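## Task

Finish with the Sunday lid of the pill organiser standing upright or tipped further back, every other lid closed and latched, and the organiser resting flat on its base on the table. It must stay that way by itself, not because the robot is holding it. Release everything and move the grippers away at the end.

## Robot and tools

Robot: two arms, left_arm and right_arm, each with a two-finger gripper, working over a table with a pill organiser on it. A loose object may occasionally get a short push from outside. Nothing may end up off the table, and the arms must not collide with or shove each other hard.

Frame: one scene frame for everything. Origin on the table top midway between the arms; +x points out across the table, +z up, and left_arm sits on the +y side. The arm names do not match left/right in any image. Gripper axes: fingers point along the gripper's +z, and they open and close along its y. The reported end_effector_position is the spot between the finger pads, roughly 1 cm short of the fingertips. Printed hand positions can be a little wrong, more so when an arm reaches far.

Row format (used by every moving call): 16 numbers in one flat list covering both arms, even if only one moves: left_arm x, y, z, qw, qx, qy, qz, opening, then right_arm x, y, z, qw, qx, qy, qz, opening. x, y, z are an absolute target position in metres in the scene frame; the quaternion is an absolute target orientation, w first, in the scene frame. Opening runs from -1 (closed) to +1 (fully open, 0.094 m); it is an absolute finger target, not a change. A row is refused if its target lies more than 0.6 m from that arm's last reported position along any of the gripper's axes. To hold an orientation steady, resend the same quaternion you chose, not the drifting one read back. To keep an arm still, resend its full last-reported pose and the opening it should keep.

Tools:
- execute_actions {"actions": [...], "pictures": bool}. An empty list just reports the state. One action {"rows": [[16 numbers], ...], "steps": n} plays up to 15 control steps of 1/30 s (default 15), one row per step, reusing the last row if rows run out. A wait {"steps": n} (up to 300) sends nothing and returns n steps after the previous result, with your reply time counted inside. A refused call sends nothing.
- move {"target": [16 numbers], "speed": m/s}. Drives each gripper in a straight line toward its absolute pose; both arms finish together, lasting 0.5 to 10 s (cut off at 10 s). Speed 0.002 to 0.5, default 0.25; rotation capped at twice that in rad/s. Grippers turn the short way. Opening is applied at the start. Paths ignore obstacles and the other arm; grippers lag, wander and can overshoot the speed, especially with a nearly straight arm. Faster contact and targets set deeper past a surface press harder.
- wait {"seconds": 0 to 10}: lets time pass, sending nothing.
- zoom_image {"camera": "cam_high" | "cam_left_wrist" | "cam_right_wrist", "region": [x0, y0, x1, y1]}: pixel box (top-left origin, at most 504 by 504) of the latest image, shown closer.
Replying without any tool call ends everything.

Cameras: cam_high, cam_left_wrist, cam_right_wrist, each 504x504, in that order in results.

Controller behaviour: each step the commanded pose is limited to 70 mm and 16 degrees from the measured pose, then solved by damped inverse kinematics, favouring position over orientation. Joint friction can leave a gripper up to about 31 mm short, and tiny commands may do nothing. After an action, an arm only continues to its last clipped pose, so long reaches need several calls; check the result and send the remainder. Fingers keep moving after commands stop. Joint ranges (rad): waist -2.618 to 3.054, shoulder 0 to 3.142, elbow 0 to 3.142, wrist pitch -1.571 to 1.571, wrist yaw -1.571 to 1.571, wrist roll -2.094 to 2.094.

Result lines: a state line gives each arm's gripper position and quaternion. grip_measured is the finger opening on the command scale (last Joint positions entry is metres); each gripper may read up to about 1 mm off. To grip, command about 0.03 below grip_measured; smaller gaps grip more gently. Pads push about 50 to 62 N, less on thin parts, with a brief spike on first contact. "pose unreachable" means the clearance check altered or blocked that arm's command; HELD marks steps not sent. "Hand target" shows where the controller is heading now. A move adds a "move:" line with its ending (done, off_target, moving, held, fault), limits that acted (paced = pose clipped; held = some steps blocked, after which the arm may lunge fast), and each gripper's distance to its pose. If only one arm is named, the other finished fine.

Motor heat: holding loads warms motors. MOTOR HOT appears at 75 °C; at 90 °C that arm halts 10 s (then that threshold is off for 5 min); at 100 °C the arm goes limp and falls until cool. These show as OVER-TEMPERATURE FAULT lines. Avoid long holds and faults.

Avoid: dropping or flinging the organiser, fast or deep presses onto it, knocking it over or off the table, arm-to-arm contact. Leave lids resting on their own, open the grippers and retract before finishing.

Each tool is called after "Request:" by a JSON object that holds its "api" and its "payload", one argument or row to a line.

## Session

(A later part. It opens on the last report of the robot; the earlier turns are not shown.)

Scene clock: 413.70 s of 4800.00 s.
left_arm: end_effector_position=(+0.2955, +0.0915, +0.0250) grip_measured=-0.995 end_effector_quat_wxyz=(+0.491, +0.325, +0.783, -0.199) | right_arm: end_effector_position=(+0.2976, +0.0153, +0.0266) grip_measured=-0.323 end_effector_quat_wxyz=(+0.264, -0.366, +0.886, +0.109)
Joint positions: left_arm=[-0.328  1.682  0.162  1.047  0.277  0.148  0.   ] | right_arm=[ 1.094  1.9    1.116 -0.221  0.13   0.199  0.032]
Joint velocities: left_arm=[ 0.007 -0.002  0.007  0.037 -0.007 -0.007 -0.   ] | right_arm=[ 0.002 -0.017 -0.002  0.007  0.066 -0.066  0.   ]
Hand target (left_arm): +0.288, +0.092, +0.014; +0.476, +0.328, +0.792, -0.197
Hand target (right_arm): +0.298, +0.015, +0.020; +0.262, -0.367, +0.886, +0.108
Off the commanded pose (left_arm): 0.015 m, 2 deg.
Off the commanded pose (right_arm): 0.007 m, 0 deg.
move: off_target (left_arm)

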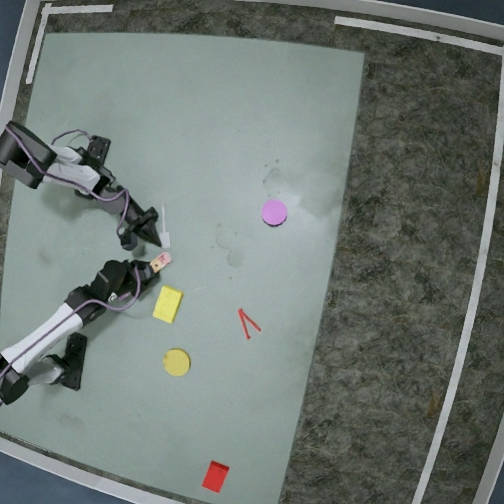

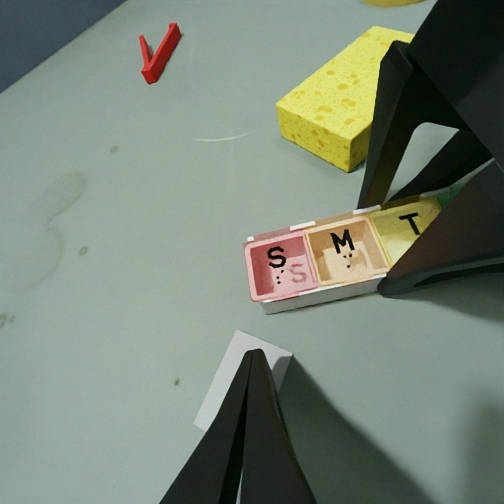

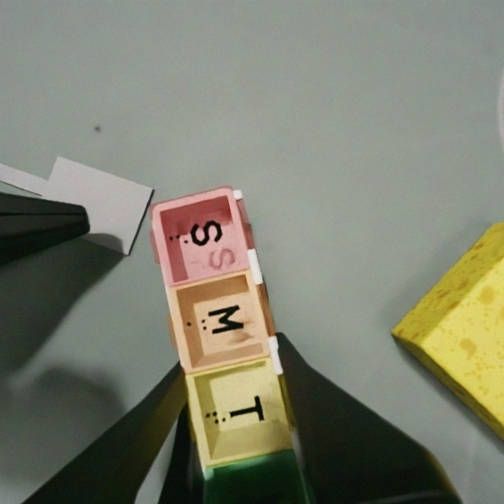

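Request:
{"api": "move", "payload": {
  "target": [0.292, 0.088, 0.004, 0.476, 0.328, 0.792, -0.197, -1, 0.298, 0.015, 0.02, 0.262, -0.367, 0.886, 0.108, -0.4],
  "speed": 0.03
}}

Scene clock: 422.07 s of 4800.00 s.
left_arm: end_effector_position=(+0.2941, +0.0891, +0.0120) grip_measured=-0.995 end_effector_quat_wxyz=(+0.485, +0.328, +0.786, -0.198) | right_arm: end_effector_position=(+0.2976, +0.0153, +0.0266) grip_measured=-0.323 end_effector_quat_wxyz=(+0.264, -0.366, +0.886, +0.109)
Joint positions: left_arm=[-0.341  1.78   0.162  1.131  0.269  0.148  0.   ] | right_arm=[ 1.094  1.9    1.116 -0.221  0.13   0.199  0.032]
Joint velocities: left_arm=[-0.017  0.022 -0.012  0.007  0.066 -0.051 -0.   ] | right_arm=[ 0.012 -0.002 -0.012 -0.007 -0.037  0.139  0.   ]
Hand target (left_arm): +0.292, +0.088, +0.005; +0.476, +0.328, +0.792, -0.197
Hand target (right_arm): +0.298, +0.015, +0.020; +0.262, -0.367, +0.886, +0.108
Off the commanded pose (left_arm): 0.008 m, 1 deg.
Off the commanded pose (right_arm): 0.007 m, 0 deg.
After step 90, 4.40 s passed at rest.
move: done

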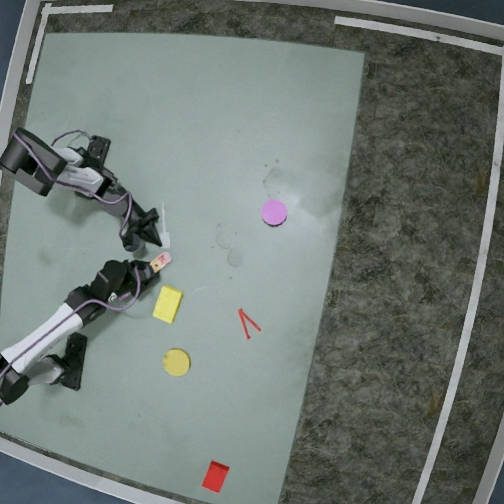

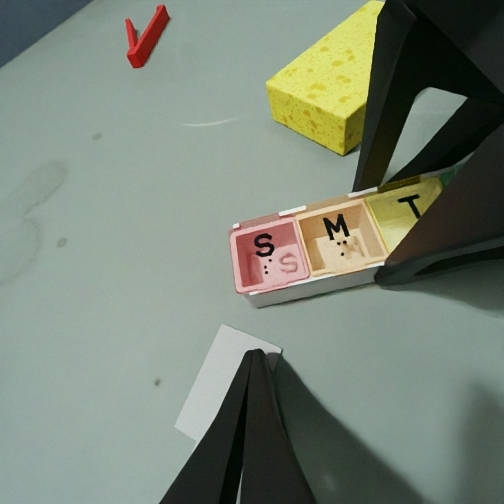

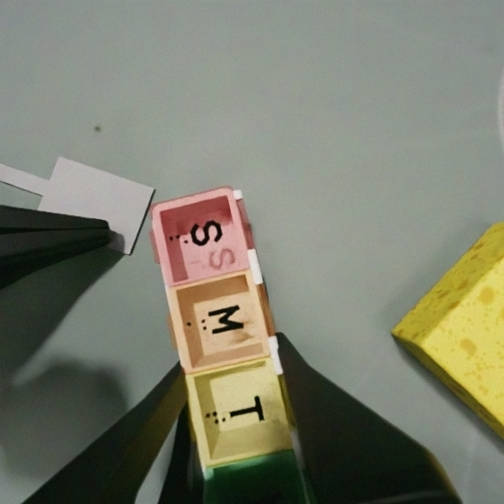

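Request:
{"api": "move", "payload": {
  "target": [0.284, 0.079, 0.006, 0.476, 0.328, 0.792, -0.197, -1, 0.298, 0.015, 0.02, 0.262, -0.367, 0.886, 0.108, -0.4],
  "speed": 0.03
}}

Scene clock: 433.17 s of 4800.00 s.
left_arm: end_effector_position=(+0.2876, +0.0784, +0.0117) grip_measured=-0.995 end_effector_quat_wxyz=(+0.483, +0.331, +0.786, -0.199) | right_arm: end_effector_position=(+0.2976, +0.0153, +0.0266) grip_measured=-0.323 end_effector_quat_wxyz=(+0.264, -0.366, +0.886, +0.109)
Joint positions: left_arm=[-0.403  1.78   0.162  1.135  0.218  0.121  0.   ] | right_arm=[ 1.094  1.9    1.116 -0.221  0.13   0.199  0.032]
Joint velocities: left_arm=[-0.007 -0.012  0.002 -0.007 -0.066 -0.022  0.   ] | right_arm=[-0.002 -0.012 -0.017 -0.11  -0.007 -0.007 -0.001]
Hand target (left_arm): +0.284, +0.079, +0.006; +0.476, +0.328, +0.792, -0.197
Hand target (right_arm): +0.298, +0.015, +0.020; +0.262, -0.367, +0.886, +0.108
Off the commanded pose (left_arm): 0.007 m, 1 deg.
Off the commanded pose (right_arm): 0.007 m, 0 deg.
After step 90, 7.33 s passed at rest.
move: done

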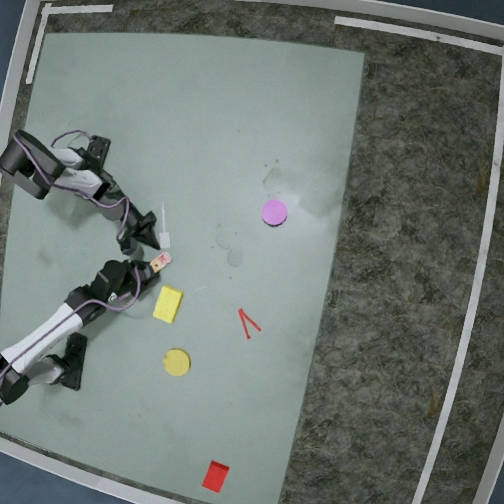

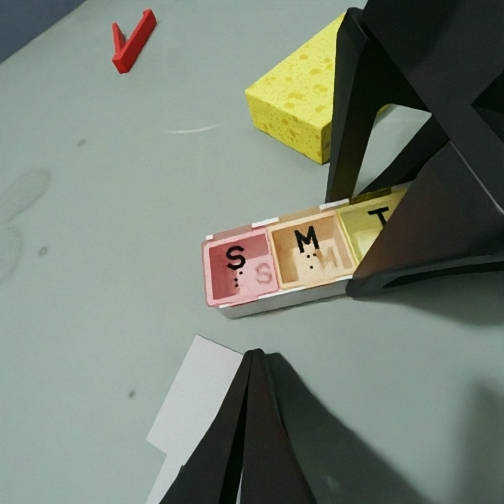

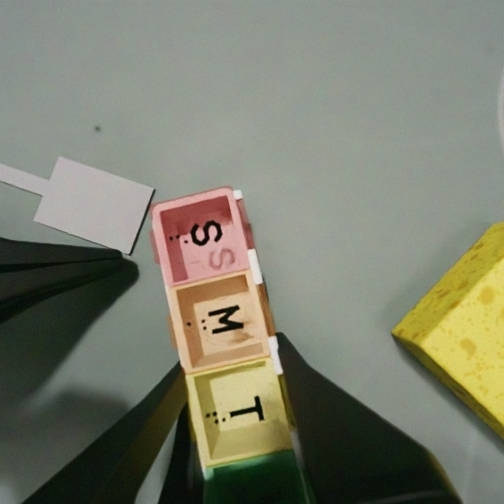

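Request:
{"api": "move", "payload": {
  "target": [0.296, 0.068, 0.010, 0.476, 0.328, 0.792, -0.197, -1, 0.298, 0.015, 0.018, 0.262, -0.367, 0.886, 0.108, -0.4],
  "speed": 0.02
}}

Scene clock: 442.90 s of 4800.00 s.
left_arm: end_effector_position=(+0.2952, +0.0709, +0.0155) grip_measured=-0.995 end_effector_quat_wxyz=(+0.487, +0.328, +0.785, -0.199) | right_arm: end_effector_position=(+0.2979, +0.0157, +0.0263) grip_measured=-0.323 end_effector_quat_wxyz=(+0.265, -0.366, +0.885, +0.109)
Joint positions: left_arm=[-0.418  1.78   0.2    1.107  0.201  0.111  0.   ] | right_arm=[ 1.094  1.901  1.116 -0.218  0.13   0.199  0.032]
Joint velocities: left_arm=[-0.007  0.007 -0.007 -0.081 -0.022  0.007 -0.   ] | right_arm=[ 0.012  0.007 -0.007 -0.022 -0.037 -0.037 -0.   ]
Hand target (left_arm): +0.296, +0.068, +0.010; +0.476, +0.328, +0.792, -0.197
Hand target (right_arm): +0.298, +0.015, +0.018; +0.262, -0.367, +0.886, +0.108
Off the commanded pose (left_arm): 0.006 m, 2 deg.
Off the commanded pose (right_arm): 0.008 m, 0 deg.
After step 90, 5.83 s passed at rest.
move: done

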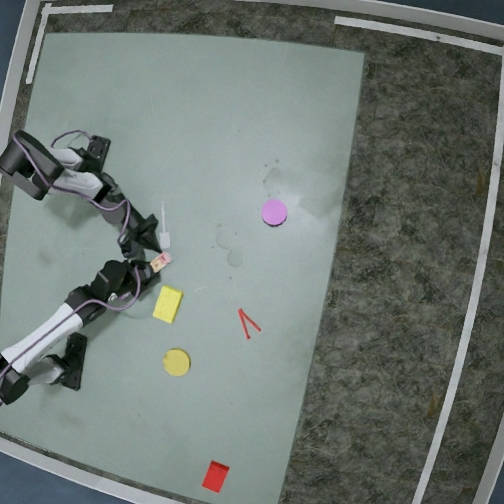

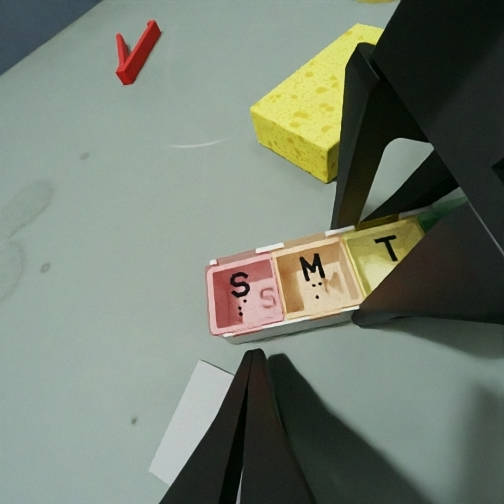

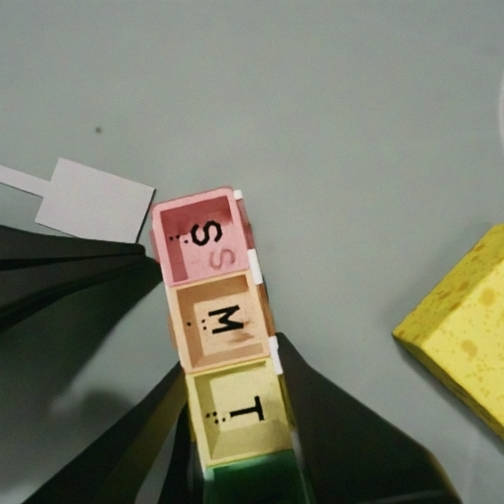

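Request:
{"api": "move", "payload": {
  "target": [0.305, 0.060, 0.008, 0.476, 0.328, 0.792, -0.197, -1, 0.298, 0.015, 0.018, 0.262, -0.367, 0.886, 0.108, -0.4],
  "speed": 0.015
}}

Scene clock: 447.47 s of 4800.00 s.
left_arm: end_effector_position=(+0.3032, +0.0648, +0.0156) grip_measured=-0.995 end_effector_quat_wxyz=(+0.487, +0.327, +0.786, -0.198) | right_arm: end_effector_position=(+0.2999, +0.0143, +0.0265) grip_measured=-0.323 end_effector_quat_wxyz=(+0.268, -0.363, +0.886, +0.104)
Joint positions: left_arm=[-0.426  1.799  0.239  1.086  0.191  0.106  0.   ] | right_arm=[ 1.093  1.901  1.116 -0.218  0.142  0.201  0.032]
Joint velocities: left_arm=[ 0.007  0.002  0.002 -0.066  0.037 -0.081  0.001] | right_arm=[-0.012 -0.002 -0.007  0.022  0.022 -0.037 -0.   ]
Hand target (left_arm): +0.305, +0.060, +0.008; +0.476, +0.328, +0.792, -0.197
Hand target (right_arm): +0.298, +0.015, +0.018; +0.262, -0.367, +0.886, +0.108
Off the commanded pose (left_arm): 0.009 m, 1 deg.
Off the commanded pose (right_arm): 0.009 m, 1 deg.
After step 90, 0.23 s passed at rest.
move: done

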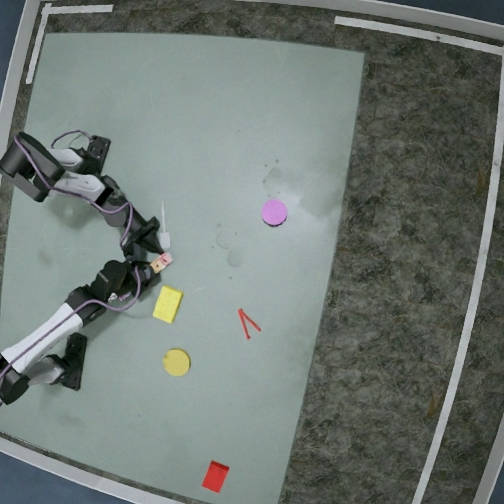

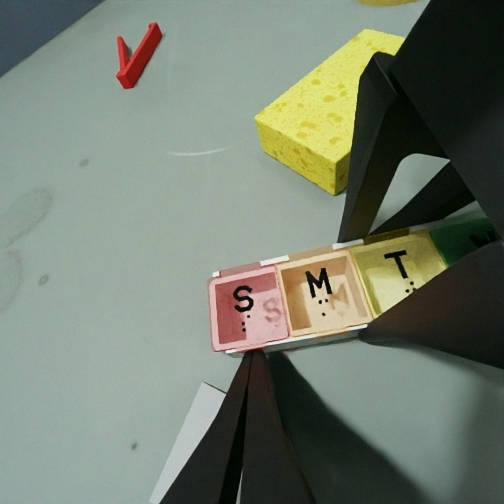

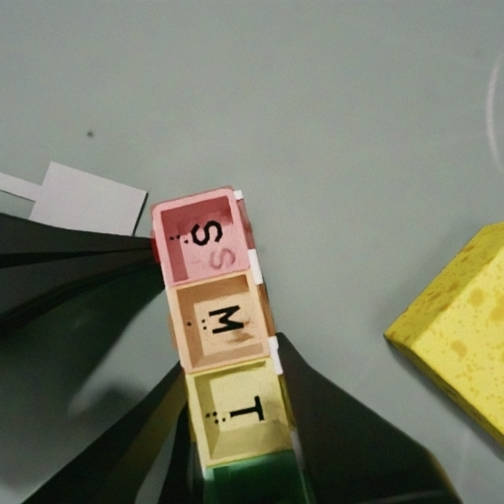

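Request:
{"api": "move", "payload": {
  "target": [0.316, 0.052, 0.044, 0.543, 0.310, 0.748, -0.225, -1, 0.298, 0.015, 0.014, 0.262, -0.367, 0.886, 0.108, -0.4],
  "speed": 0.015
}}

Scene clock: 460.70 s of 4800.00 s.
left_arm: end_effector_position=(+0.3083, +0.0630, +0.0215) grip_measured=-0.995 end_effector_quat_wxyz=(+0.504, +0.312, +0.779, -0.205) | right_arm: end_effector_position=(+0.3048, +0.0137, +0.0285) grip_measured=-0.323 end_effector_quat_wxyz=(+0.277, -0.356, +0.887, +0.101)
Joint positions: left_arm=[-0.426  1.831  0.239  1.163  0.183  0.079  0.   ] | right_arm=[ 1.09   1.901  1.116 -0.206  0.159  0.205  0.032]
Joint velocities: left_arm=[-0.012 -0.007 -0.012 -0.022 -0.007  0.051  0.   ] | right_arm=[-0.007 -0.012 -0.012  0.037 -0.037 -0.037 -0.001]
Hand target (left_arm): +0.316, +0.053, +0.044; +0.541, +0.311, +0.749, -0.223
Hand target (right_arm): +0.298, +0.015, +0.014; +0.262, -0.367, +0.886, +0.108
Off the commanded pose (left_arm): 0.026 m, 6 deg.
Off the commanded pose (right_arm): 0.016 m, 2 deg.
After step 90, 5.03 s passed at rest.
move: off_target (left_arm, right_arm)

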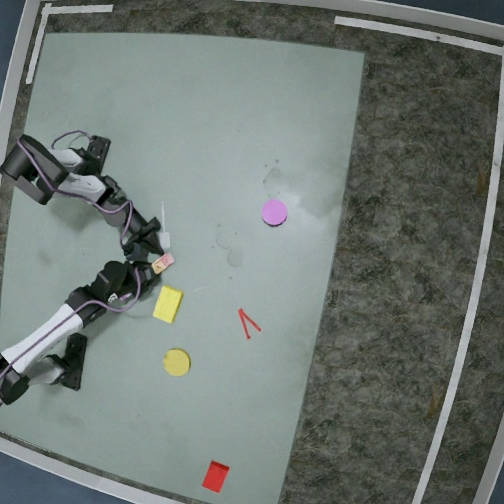

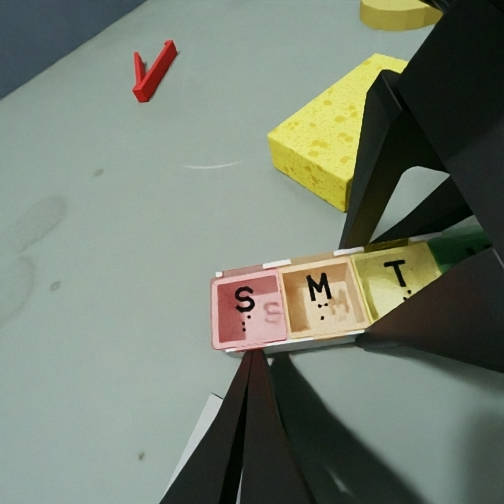

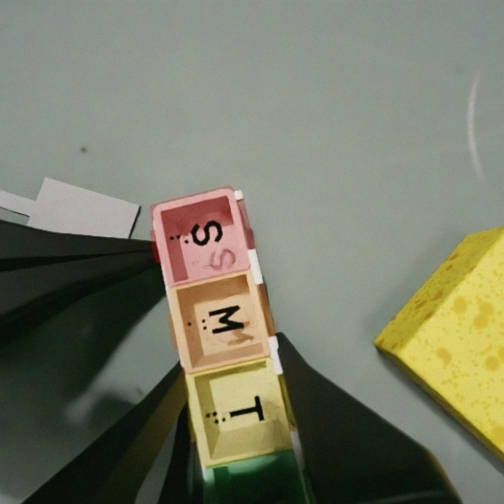

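Request:
{"api": "move", "payload": {
  "target": [0.311, 0.058, 0.065, 0.543, 0.310, 0.748, -0.225, -1, 0.294, 0.017, 0.006, 0.262, -0.367, 0.886, 0.108, -0.4],
  "speed": 0.015
}}

Scene clock: 468.50 s of 4800.00 s.
left_arm: end_effector_position=(+0.3118, +0.0566, +0.0620) grip_measured=-0.995 end_effector_quat_wxyz=(+0.544, +0.312, +0.747, -0.221) | right_arm: end_effector_position=(+0.3049, +0.0190, +0.0262) grip_measured=-0.323 end_effector_quat_wxyz=(+0.278, -0.357, +0.885, +0.112)
Joint positions: left_arm=[-0.426  1.695  0.239  1.133  0.204  0.079  0.   ] | right_arm=[ 1.09   1.914  1.116 -0.18   0.143  0.207  0.032]
Joint velocities: left_arm=[ 0.002 -0.022  0.002  0.051 -0.022 -0.081 -0.001] | right_arm=[ 0.012 -0.007 -0.002 -0.022 -0.037 -0.11   0.001]
Hand target (left_arm): +0.311, +0.058, +0.064; +0.543, +0.310, +0.747, -0.224
Hand target (right_arm): +0.294, +0.017, +0.006; +0.262, -0.367, +0.886, +0.108
Off the commanded pose (left_arm): 0.003 m, 1 deg.
Off the commanded pose (right_arm): 0.023 m, 2 deg.
After step 90, 1.00 s passed at rest.
move: off_target (right_arm)

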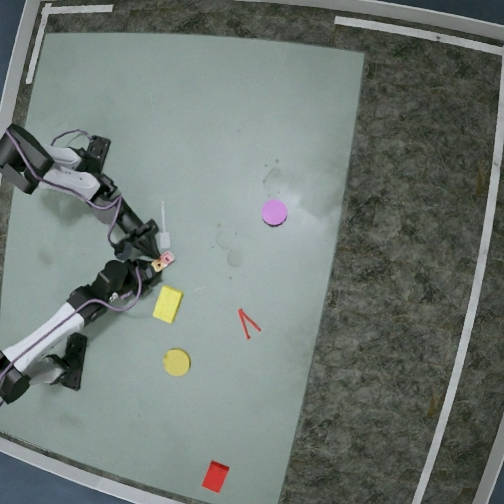

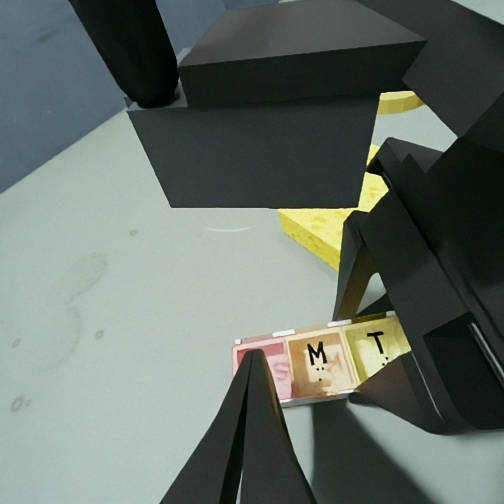

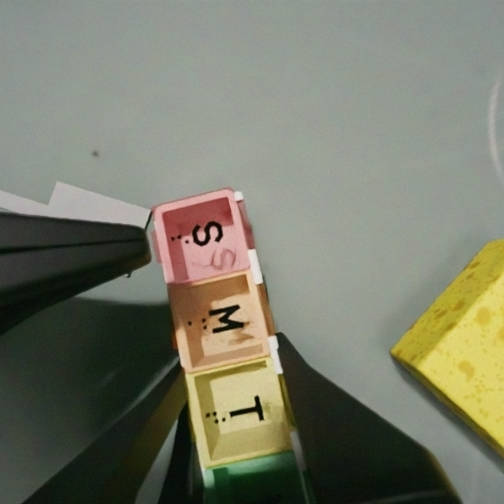

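Request:
{"api": "zoom_image", "payload": {
  "camera": "cam_right_wrist",
  "region": [110, 160, 310, 360]
}}

Region (110, 160, 310, 360) of cam_right_wrist's 504x504 image, scaled by 2.520, with more detail than that image has.

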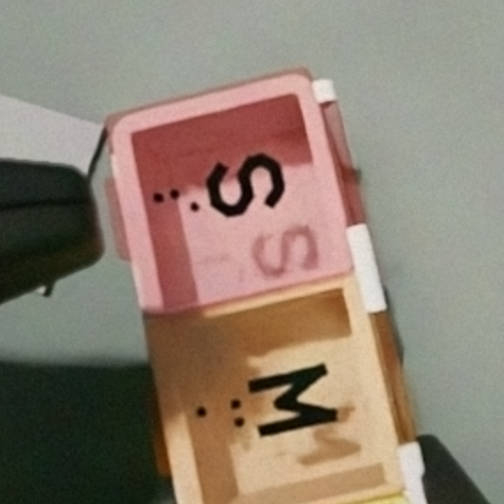

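Request:
{"api": "move", "payload": {
  "target": [0.24, 0.13, 0.08, 0.476, 0.328, 0.792, -0.197, -1, 0.298, 0.015, 0.03, 0.262, -0.367, 0.886, 0.108, -0.4],
  "speed": 0.08
}}

Request:
{"api": "move", "payload": {
  "target": [0.24, 0.13, 0.08, 0.476, 0.328, 0.792, -0.197, -1, 0.295, 0.015, 0.065, 0.139, -0.271, 0.878, 0.370, -0.4],
  "speed": 0.05
}}

Scene clock: 531.87 s of 4800.00 s.
left_arm: end_effector_position=(+0.2405, +0.1266, +0.0765) grip_measured=-0.995 end_effector_quat_wxyz=(+0.477, +0.326, +0.792, -0.200) | right_arm: end_effector_position=(+0.3026, +0.0167, +0.0266) grip_measured=-0.323 end_effector_quat_wxyz=(+0.272, -0.358, +0.886, +0.110)
Joint positions: left_arm=[-0.272  0.779  0.105  0.158  0.331  0.175  0.   ] | right_arm=[ 1.09   1.907  1.116 -0.198  0.139  0.207  0.032]
Joint velocities: left_arm=[ 0.002 -0.002  0.007 -0.11  -0.037  0.037  0.   ] | right_arm=[-0.017  0.002 -0.012 -0.081 -0.022  0.022  0.001]
Hand target (left_arm): +0.240, +0.129, +0.078; +0.476, +0.326, +0.792, -0.199
Hand target (right_arm): +0.298, +0.015, +0.030; +0.263, -0.367, +0.886, +0.108
Off the commanded pose (left_arm): 0.005 m, 0 deg.
Off the commanded pose (right_arm): 0.006 m, 2 deg.
After step 90, 58.17 s passed at rest.
move: done

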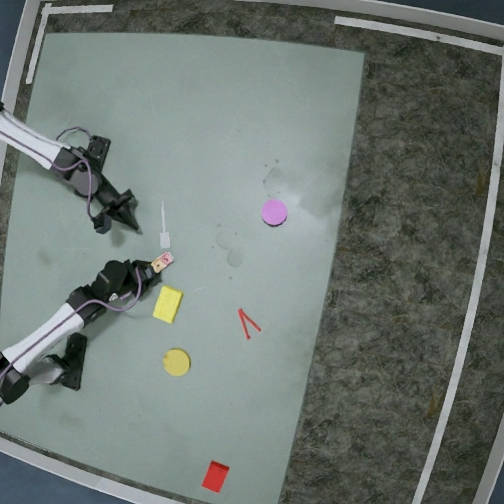

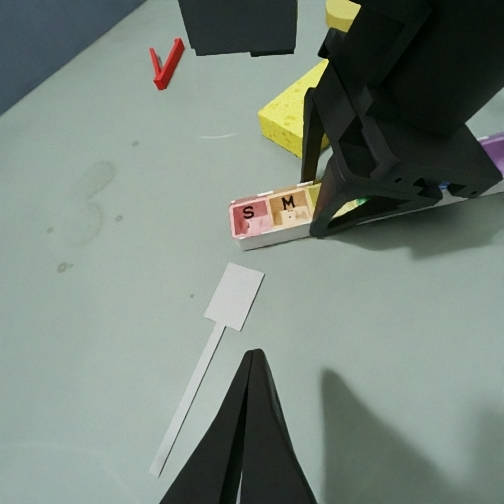

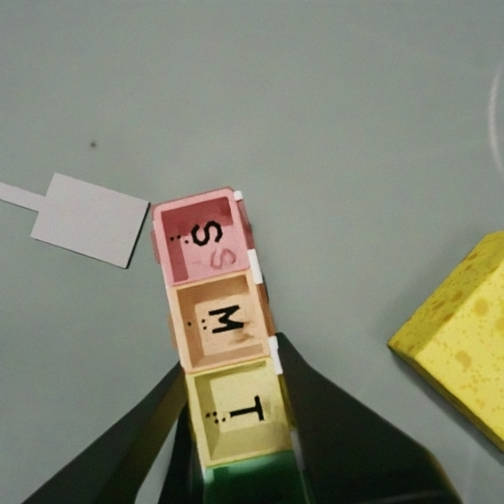

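Scene clock: 538.27 s of 4800.00 s.
left_arm: end_effector_position=(+0.2392, +0.1285, +0.0729) grip_measured=-0.995 end_effector_quat_wxyz=(+0.470, +0.327, +0.796, -0.198) | right_arm: end_effector_position=(+0.2937, +0.0137, +0.0568) grip_measured=-0.324 end_effector_quat_wxyz=(+0.130, -0.278, +0.884, +0.352)
Joint positions: left_arm=[-0.265  0.779  0.105  0.14   0.334  0.184  0.   ] | right_arm=[ 0.874  1.844  1.074 -0.171 -0.478  0.35   0.032]
Joint velocities: left_arm=[-0.022 -0.007  0.002  0.037  0.007  0.051  0.001] | right_arm=[ 0.002  0.017 -0.002  0.037  0.022 -0.095  0.001]
Hand target (left_arm): +0.240, +0.130, +0.080; +0.476, +0.328, +0.792, -0.197
Hand target (right_arm): +0.296, +0.013, +0.064; +0.138, -0.273, +0.880, +0.364
Off the commanded pose (left_arm): 0.007 m, 1 deg.
Off the commanded pose (right_arm): 0.008 m, 3 deg.
move: off_target (right_arm)

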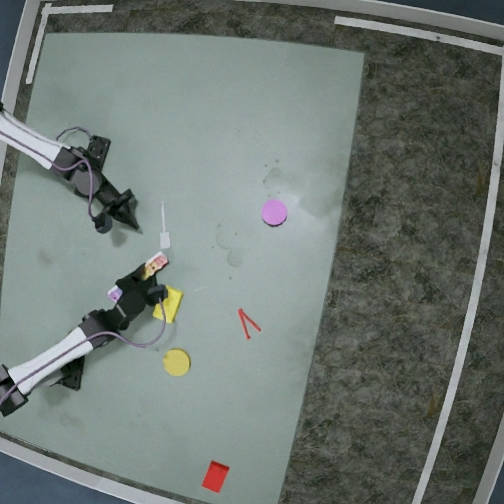

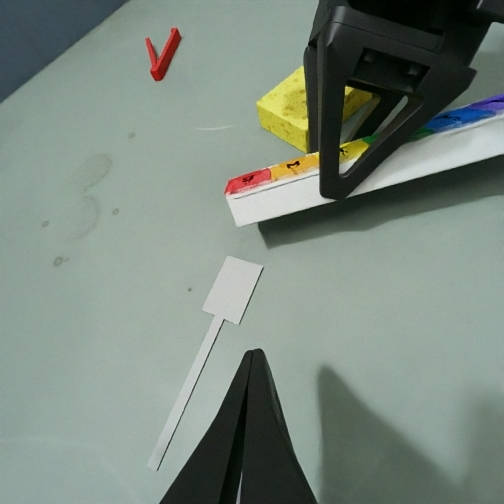

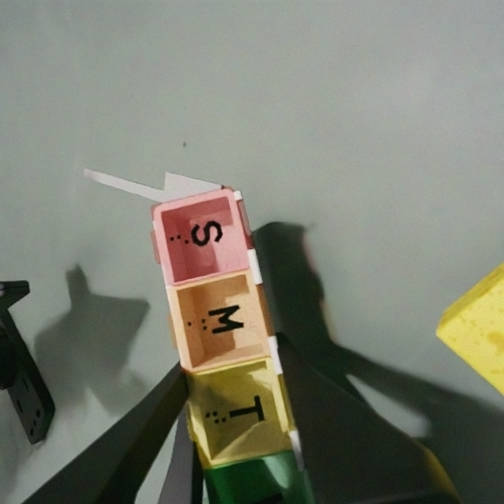

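Request:
{"api": "zoom_image", "payload": {
  "camera": "cam_left_wrist",
  "region": [210, 130, 370, 250]
}}

Region (210, 130, 370, 250) of cam_left_wrist's 504x504 image, scaled by 3.150, with more detail than that image has; it fills the top 378 rows of this view, and the rest is white.

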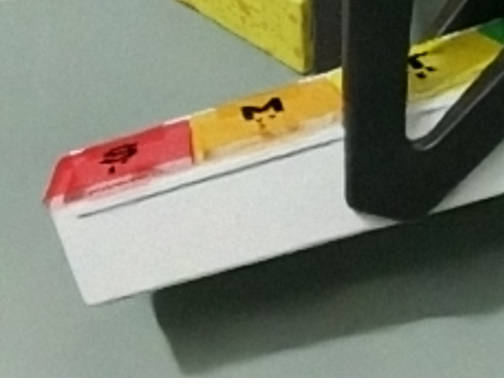

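Request:
{"api": "move", "payload": {
  "target": [0.277, 0.086, 0.068, 0.476, 0.328, 0.792, -0.197, -1, 0.295, 0.015, 0.065, 0.139, -0.271, 0.878, 0.370, -0.4],
  "speed": 0.06
}}

Scene clock: 563.03 s of 4800.00 s.
left_arm: end_effector_position=(+0.2739, +0.0909, +0.0691) grip_measured=-0.995 end_effector_quat_wxyz=(+0.477, +0.329, +0.791, -0.196) | right_arm: end_effector_position=(+0.2947, +0.0165, +0.0596) grip_measured=-0.324 end_effector_quat_wxyz=(+0.133, -0.275, +0.882, +0.360)
Joint positions: left_arm=[-0.387  1.201  0.195  0.506  0.227  0.127  0.   ] | right_arm=[ 0.874  1.844  1.074 -0.154 -0.486  0.361  0.032]
Joint velocities: left_arm=[ 0.002  0.012  0.017  0.066  0.037 -0.007 -0.   ] | right_arm=[ 0.002  0.007 -0.007 -0.037 -0.037 -0.007 -0.001]
Hand target (left_arm): +0.277, +0.087, +0.069; +0.476, +0.329, +0.792, -0.196
Hand target (right_arm): +0.295, +0.015, +0.065; +0.138, -0.271, +0.878, +0.370
Off the commanded pose (left_arm): 0.006 m, 0 deg.
Off the commanded pose (right_arm): 0.006 m, 2 deg.
After step 90, 20.23 s passed at rest.
move: done

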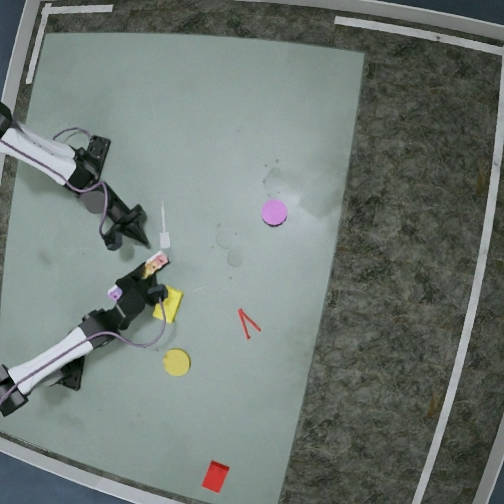

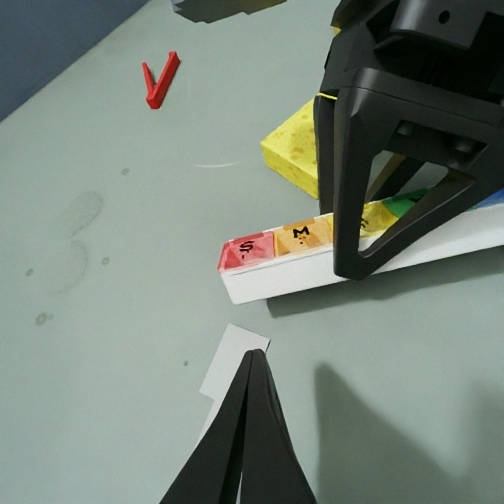

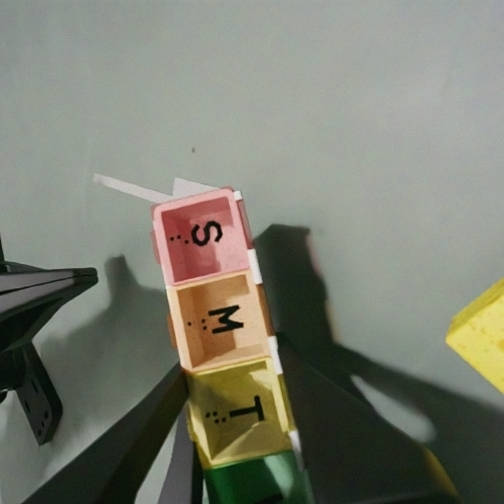

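Request:
{"api": "move", "payload": {
  "target": [0.290, 0.075, 0.058, 0.476, 0.328, 0.792, -0.197, -1, 0.295, 0.015, 0.065, 0.139, -0.271, 0.878, 0.370, -0.4],
  "speed": 0.03
}}

Scene clock: 573.17 s of 4800.00 s.
left_arm: end_effector_position=(+0.2867, +0.0796, +0.0592) grip_measured=-0.995 end_effector_quat_wxyz=(+0.477, +0.329, +0.791, -0.197) | right_arm: end_effector_position=(+0.2948, +0.0166, +0.0597) grip_measured=-0.324 end_effector_quat_wxyz=(+0.133, -0.275, +0.881, +0.360)
Joint positions: left_arm=[-0.404  1.364  0.227  0.639  0.213  0.117  0.   ] | right_arm=[ 0.874  1.844  1.074 -0.153 -0.486  0.361  0.032]
Joint velocities: left_arm=[ 0.007 -0.002  0.002 -0.007 -0.022 -0.066 -0.   ] | right_arm=[-0.022 -0.007 -0.002  0.037  0.037 -0.081  0.001]
Hand target (left_arm): +0.290, +0.075, +0.058; +0.476, +0.328, +0.792, -0.197
Hand target (right_arm): +0.295, +0.015, +0.065; +0.139, -0.271, +0.878, +0.370
Off the commanded pose (left_arm): 0.006 m, 0 deg.
Off the commanded pose (right_arm): 0.006 m, 1 deg.
After step 90, 5.87 s passed at rest.
move: done

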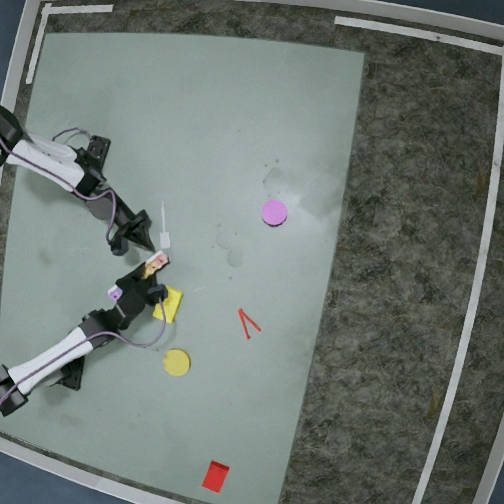

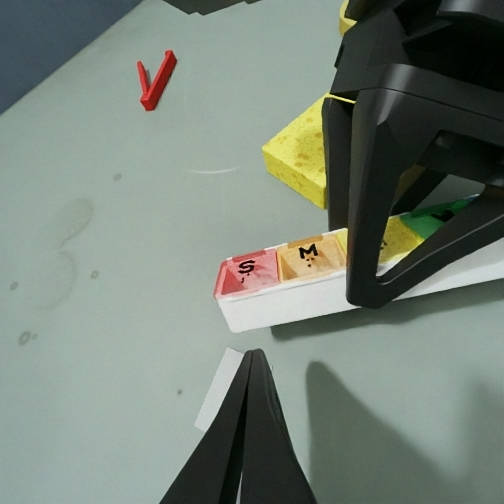

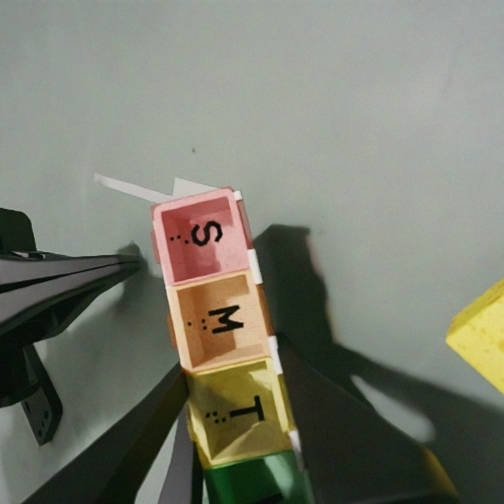

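Request:
{"api": "move", "payload": {
  "target": [0.290, 0.076, 0.073, 0.476, 0.328, 0.792, -0.197, -1, 0.295, 0.015, 0.065, 0.139, -0.271, 0.878, 0.370, -0.4],
  "speed": 0.03
}}

Scene clock: 581.73 s of 4800.00 s.
left_arm: end_effector_position=(+0.2891, +0.0782, +0.0674) grip_measured=-0.995 end_effector_quat_wxyz=(+0.475, +0.329, +0.792, -0.197) | right_arm: end_effector_position=(+0.2948, +0.0166, +0.0597) grip_measured=-0.324 end_effector_quat_wxyz=(+0.133, -0.275, +0.881, +0.360)
Joint positions: left_arm=[-0.404  1.324  0.258  0.563  0.212  0.117  0.   ] | right_arm=[ 0.874  1.844  1.074 -0.153 -0.486  0.361  0.032]
Joint velocities: left_arm=[-0.012 -0.012 -0.012 -0.022 -0.037  0.022  0.001] | right_arm=[-0.007  0.007 -0.017  0.022  0.007  0.007 -0.   ]
Hand target (left_arm): +0.290, +0.076, +0.073; +0.476, +0.328, +0.792, -0.197
Hand target (right_arm): +0.295, +0.015, +0.065; +0.139, -0.271, +0.878, +0.370
Off the commanded pose (left_arm): 0.006 m, 0 deg.
Off the commanded pose (right_arm): 0.006 m, 1 deg.
After step 90, 4.60 s passed at rest.
move: done

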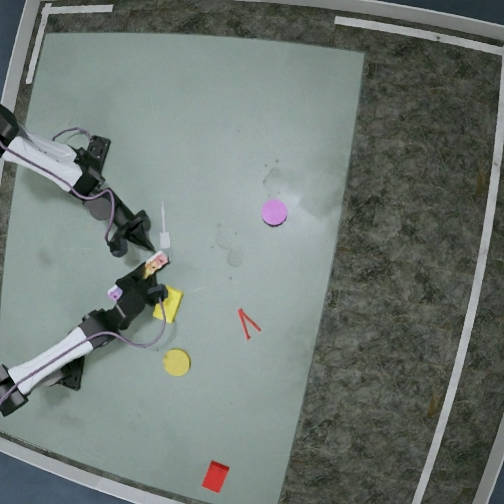

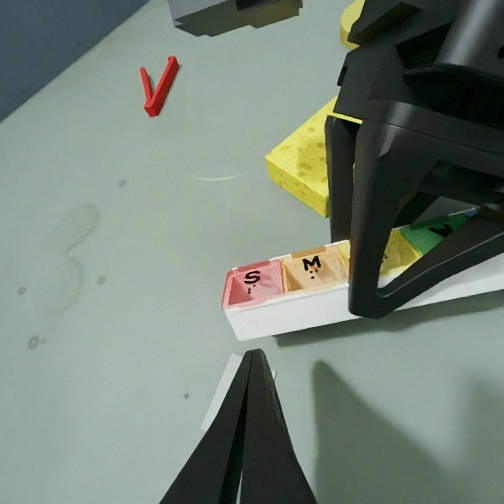

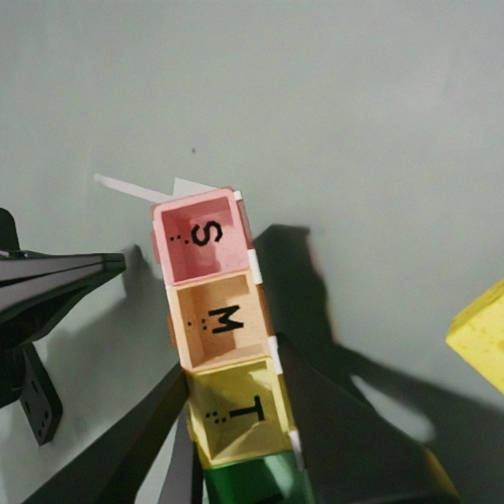

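Request:
{"api": "move", "payload": {
  "target": [0.300, 0.067, 0.071, 0.476, 0.328, 0.792, -0.197, -1, 0.295, 0.015, 0.065, 0.139, -0.271, 0.878, 0.370, -0.4],
  "speed": 0.02
}}

Scene clock: 588.43 s of 4800.00 s.
left_arm: end_effector_position=(+0.2974, +0.0711, +0.0735) grip_measured=-0.995 end_effector_quat_wxyz=(+0.480, +0.329, +0.789, -0.198) | right_arm: end_effector_position=(+0.2948, +0.0166, +0.0597) grip_measured=-0.324 end_effector_quat_wxyz=(+0.133, -0.275, +0.881, +0.360)
Joint positions: left_arm=[-0.412  1.353  0.298  0.564  0.206  0.113  0.   ] | right_arm=[ 0.874  1.844  1.074 -0.153 -0.486  0.361  0.032]
Joint velocities: left_arm=[-0.002 -0.012 -0.002  0.007 -0.007 -0.007 -0.   ] | right_arm=[-0.007  0.007  0.002 -0.007  0.095 -0.007  0.001]
Hand target (left_arm): +0.300, +0.067, +0.071; +0.476, +0.328, +0.792, -0.197
Hand target (right_arm): +0.295, +0.015, +0.065; +0.139, -0.271, +0.878, +0.370
Off the commanded pose (left_arm): 0.005 m, 1 deg.
Off the commanded pose (right_arm): 0.006 m, 1 deg.
After step 90, 2.67 s passed at rest.
move: done

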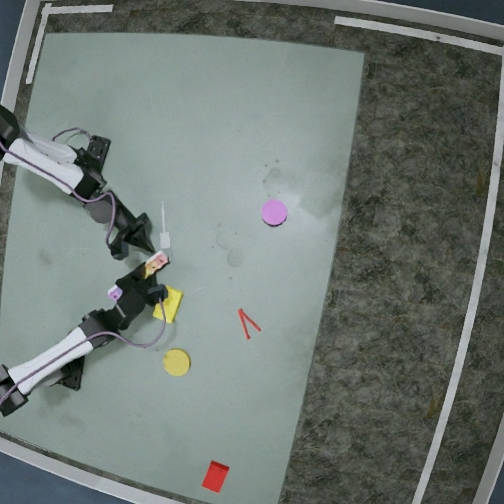

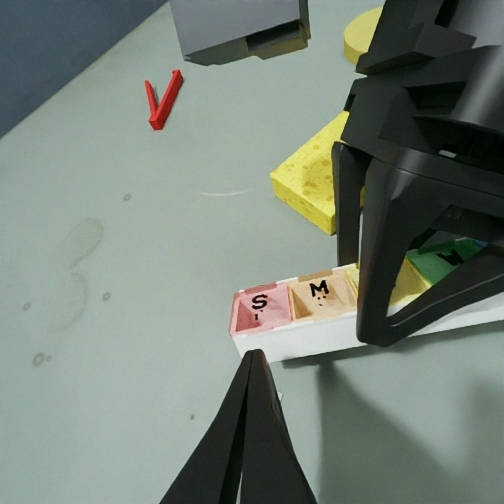

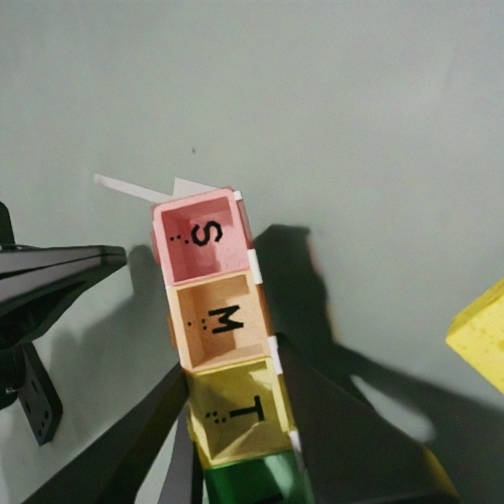

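Request:
{"api": "move", "payload": {
  "target": [0.303, 0.060, 0.058, 0.476, 0.328, 0.792, -0.197, -1, 0.295, 0.015, 0.065, 0.139, -0.271, 0.878, 0.370, -0.4],
  "speed": 0.02
}}

Scene clock: 605.53 s of 4800.00 s.
left_arm: end_effector_position=(+0.3003, +0.0643, +0.0600) grip_measured=-0.995 end_effector_quat_wxyz=(+0.477, +0.329, +0.791, -0.197) | right_arm: end_effector_position=(+0.2948, +0.0166, +0.0597) grip_measured=-0.324 end_effector_quat_wxyz=(+0.133, -0.275, +0.881, +0.360)
Joint positions: left_arm=[-0.433  1.454  0.298  0.661  0.189  0.104  0.   ] | right_arm=[ 0.874  1.844  1.074 -0.153 -0.486  0.361  0.032]
Joint velocities: left_arm=[-0.002 -0.017  0.017 -0.037  0.022  0.022 -0.001] | right_arm=[ 0.007 -0.012  0.002 -0.022 -0.081 -0.007 -0.001]
Hand target (left_arm): +0.303, +0.060, +0.058; +0.476, +0.328, +0.792, -0.197
Hand target (right_arm): +0.295, +0.015, +0.065; +0.139, -0.271, +0.878, +0.370
Off the commanded pose (left_arm): 0.005 m, 0 deg.
Off the commanded pose (right_arm): 0.006 m, 1 deg.
After step 90, 12.87 s passed at rest.
move: done

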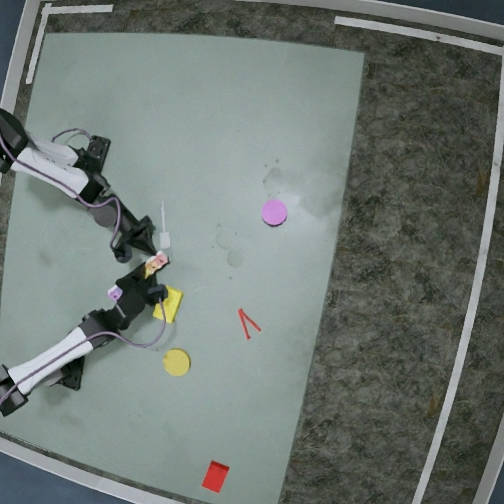

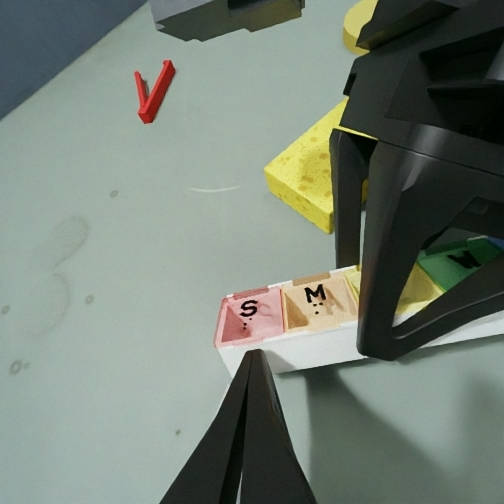

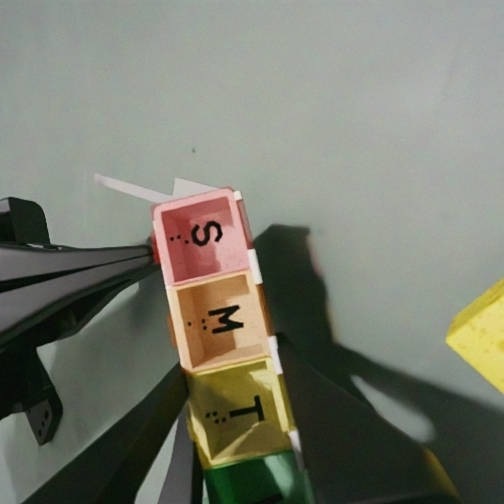

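Request:
{"api": "move", "payload": {
  "target": [0.309, 0.054, 0.057, 0.476, 0.328, 0.792, -0.197, -1, 0.295, 0.015, 0.065, 0.139, -0.271, 0.878, 0.370, -0.4],
  "speed": 0.015
}}

Request:
{"api": "move", "payload": {
  "target": [0.320, 0.043, 0.082, 0.476, 0.328, 0.792, -0.197, -1, 0.295, 0.015, 0.065, 0.139, -0.271, 0.878, 0.370, -0.4],
  "speed": 0.015
}}

Scene clock: 617.23 s of 4800.00 s.
left_arm: end_effector_position=(+0.3050, +0.0590, +0.0582) grip_measured=-0.995 end_effector_quat_wxyz=(+0.476, +0.330, +0.791, -0.197) | right_arm: end_effector_position=(+0.2962, +0.0130, +0.0564) grip_measured=-0.324 end_effector_quat_wxyz=(+0.132, -0.269, +0.885, +0.355)
Joint positions: left_arm=[-0.441  1.494  0.32   0.678  0.181  0.1    0.   ] | right_arm=[ 0.868  1.844  1.066 -0.153 -0.478  0.367  0.032]
Joint velocities: left_arm=[-0.012  0.002 -0.007  0.022 -0.051 -0.007 -0.001] | right_arm=[-0.007  0.007 -0.012  0.037  0.007  0.051  0.   ]
Hand target (left_arm): +0.309, +0.054, +0.057; +0.476, +0.328, +0.792, -0.197
Hand target (right_arm): +0.295, +0.015, +0.065; +0.139, -0.271, +0.878, +0.370
Off the commanded pose (left_arm): 0.007 m, 0 deg.
Off the commanded pose (right_arm): 0.009 m, 2 deg.
After step 90, 7.53 s passed at rest.
move: done

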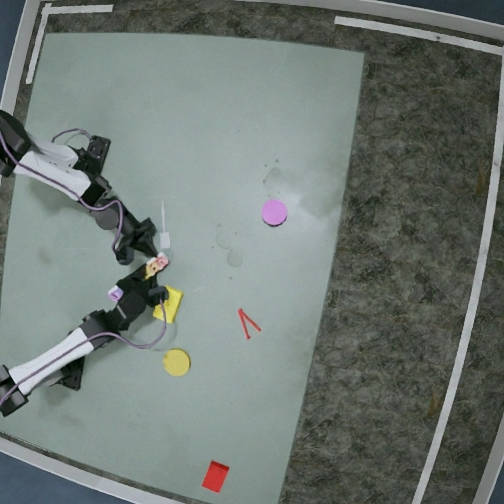

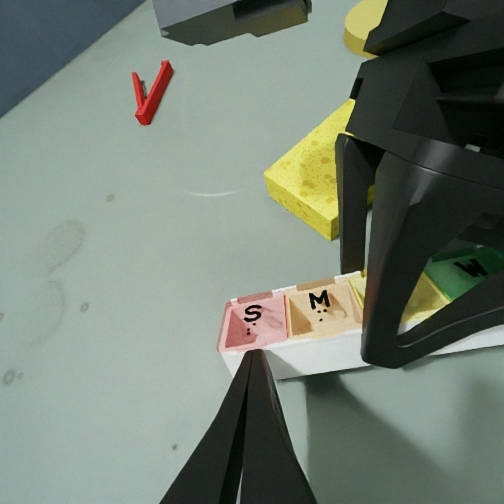

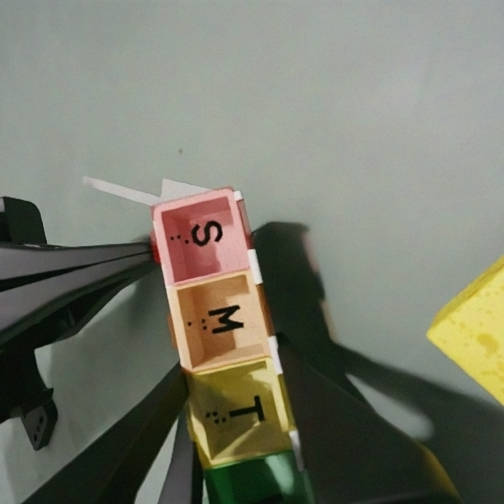

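Scene clock: 619.60 s of 4800.00 s.
left_arm: end_effector_position=(+0.3167, +0.0505, +0.0652) grip_measured=-0.995 end_effector_quat_wxyz=(+0.460, +0.329, +0.802, -0.191) | right_arm: end_effector_position=(+0.3033, +0.0087, +0.0549) grip_measured=-0.324 end_effector_quat_wxyz=(+0.139, -0.258, +0.891, +0.346)
Joint positions: left_arm=[-0.45   1.494  0.417  0.542  0.165  0.093  0.   ] | right_arm=[ 0.859  1.844  1.066 -0.153 -0.453  0.374  0.032]
Joint velocities: left_arm=[-0.002 -0.017 -0.007  0.022 -0.051 -0.037 -0.001] | right_arm=[-0.007  0.002  0.007  0.007  0.007  0.051 -0.001]
Hand target (left_arm): +0.320, +0.043, +0.082; +0.476, +0.328, +0.792, -0.197
Hand target (right_arm): +0.295, +0.015, +0.065; +0.139, -0.271, +0.878, +0.369
Off the commanded pose (left_arm): 0.019 m, 2 deg.
Off the commanded pose (right_arm): 0.015 m, 3 deg.
move: off_target (left_arm, right_arm)

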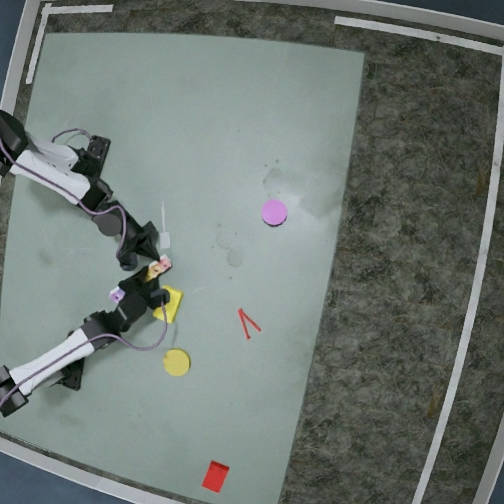

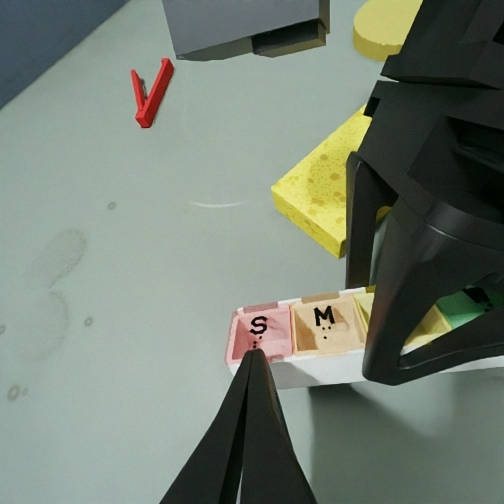

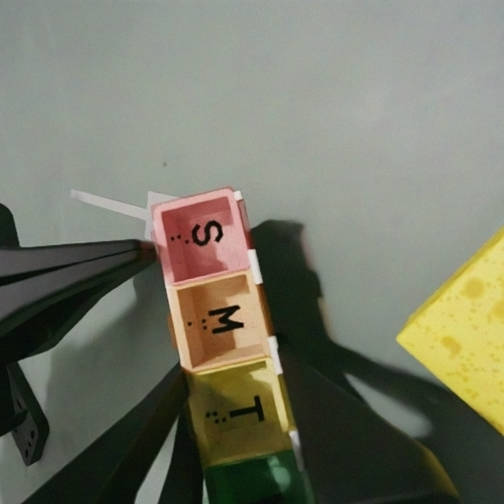

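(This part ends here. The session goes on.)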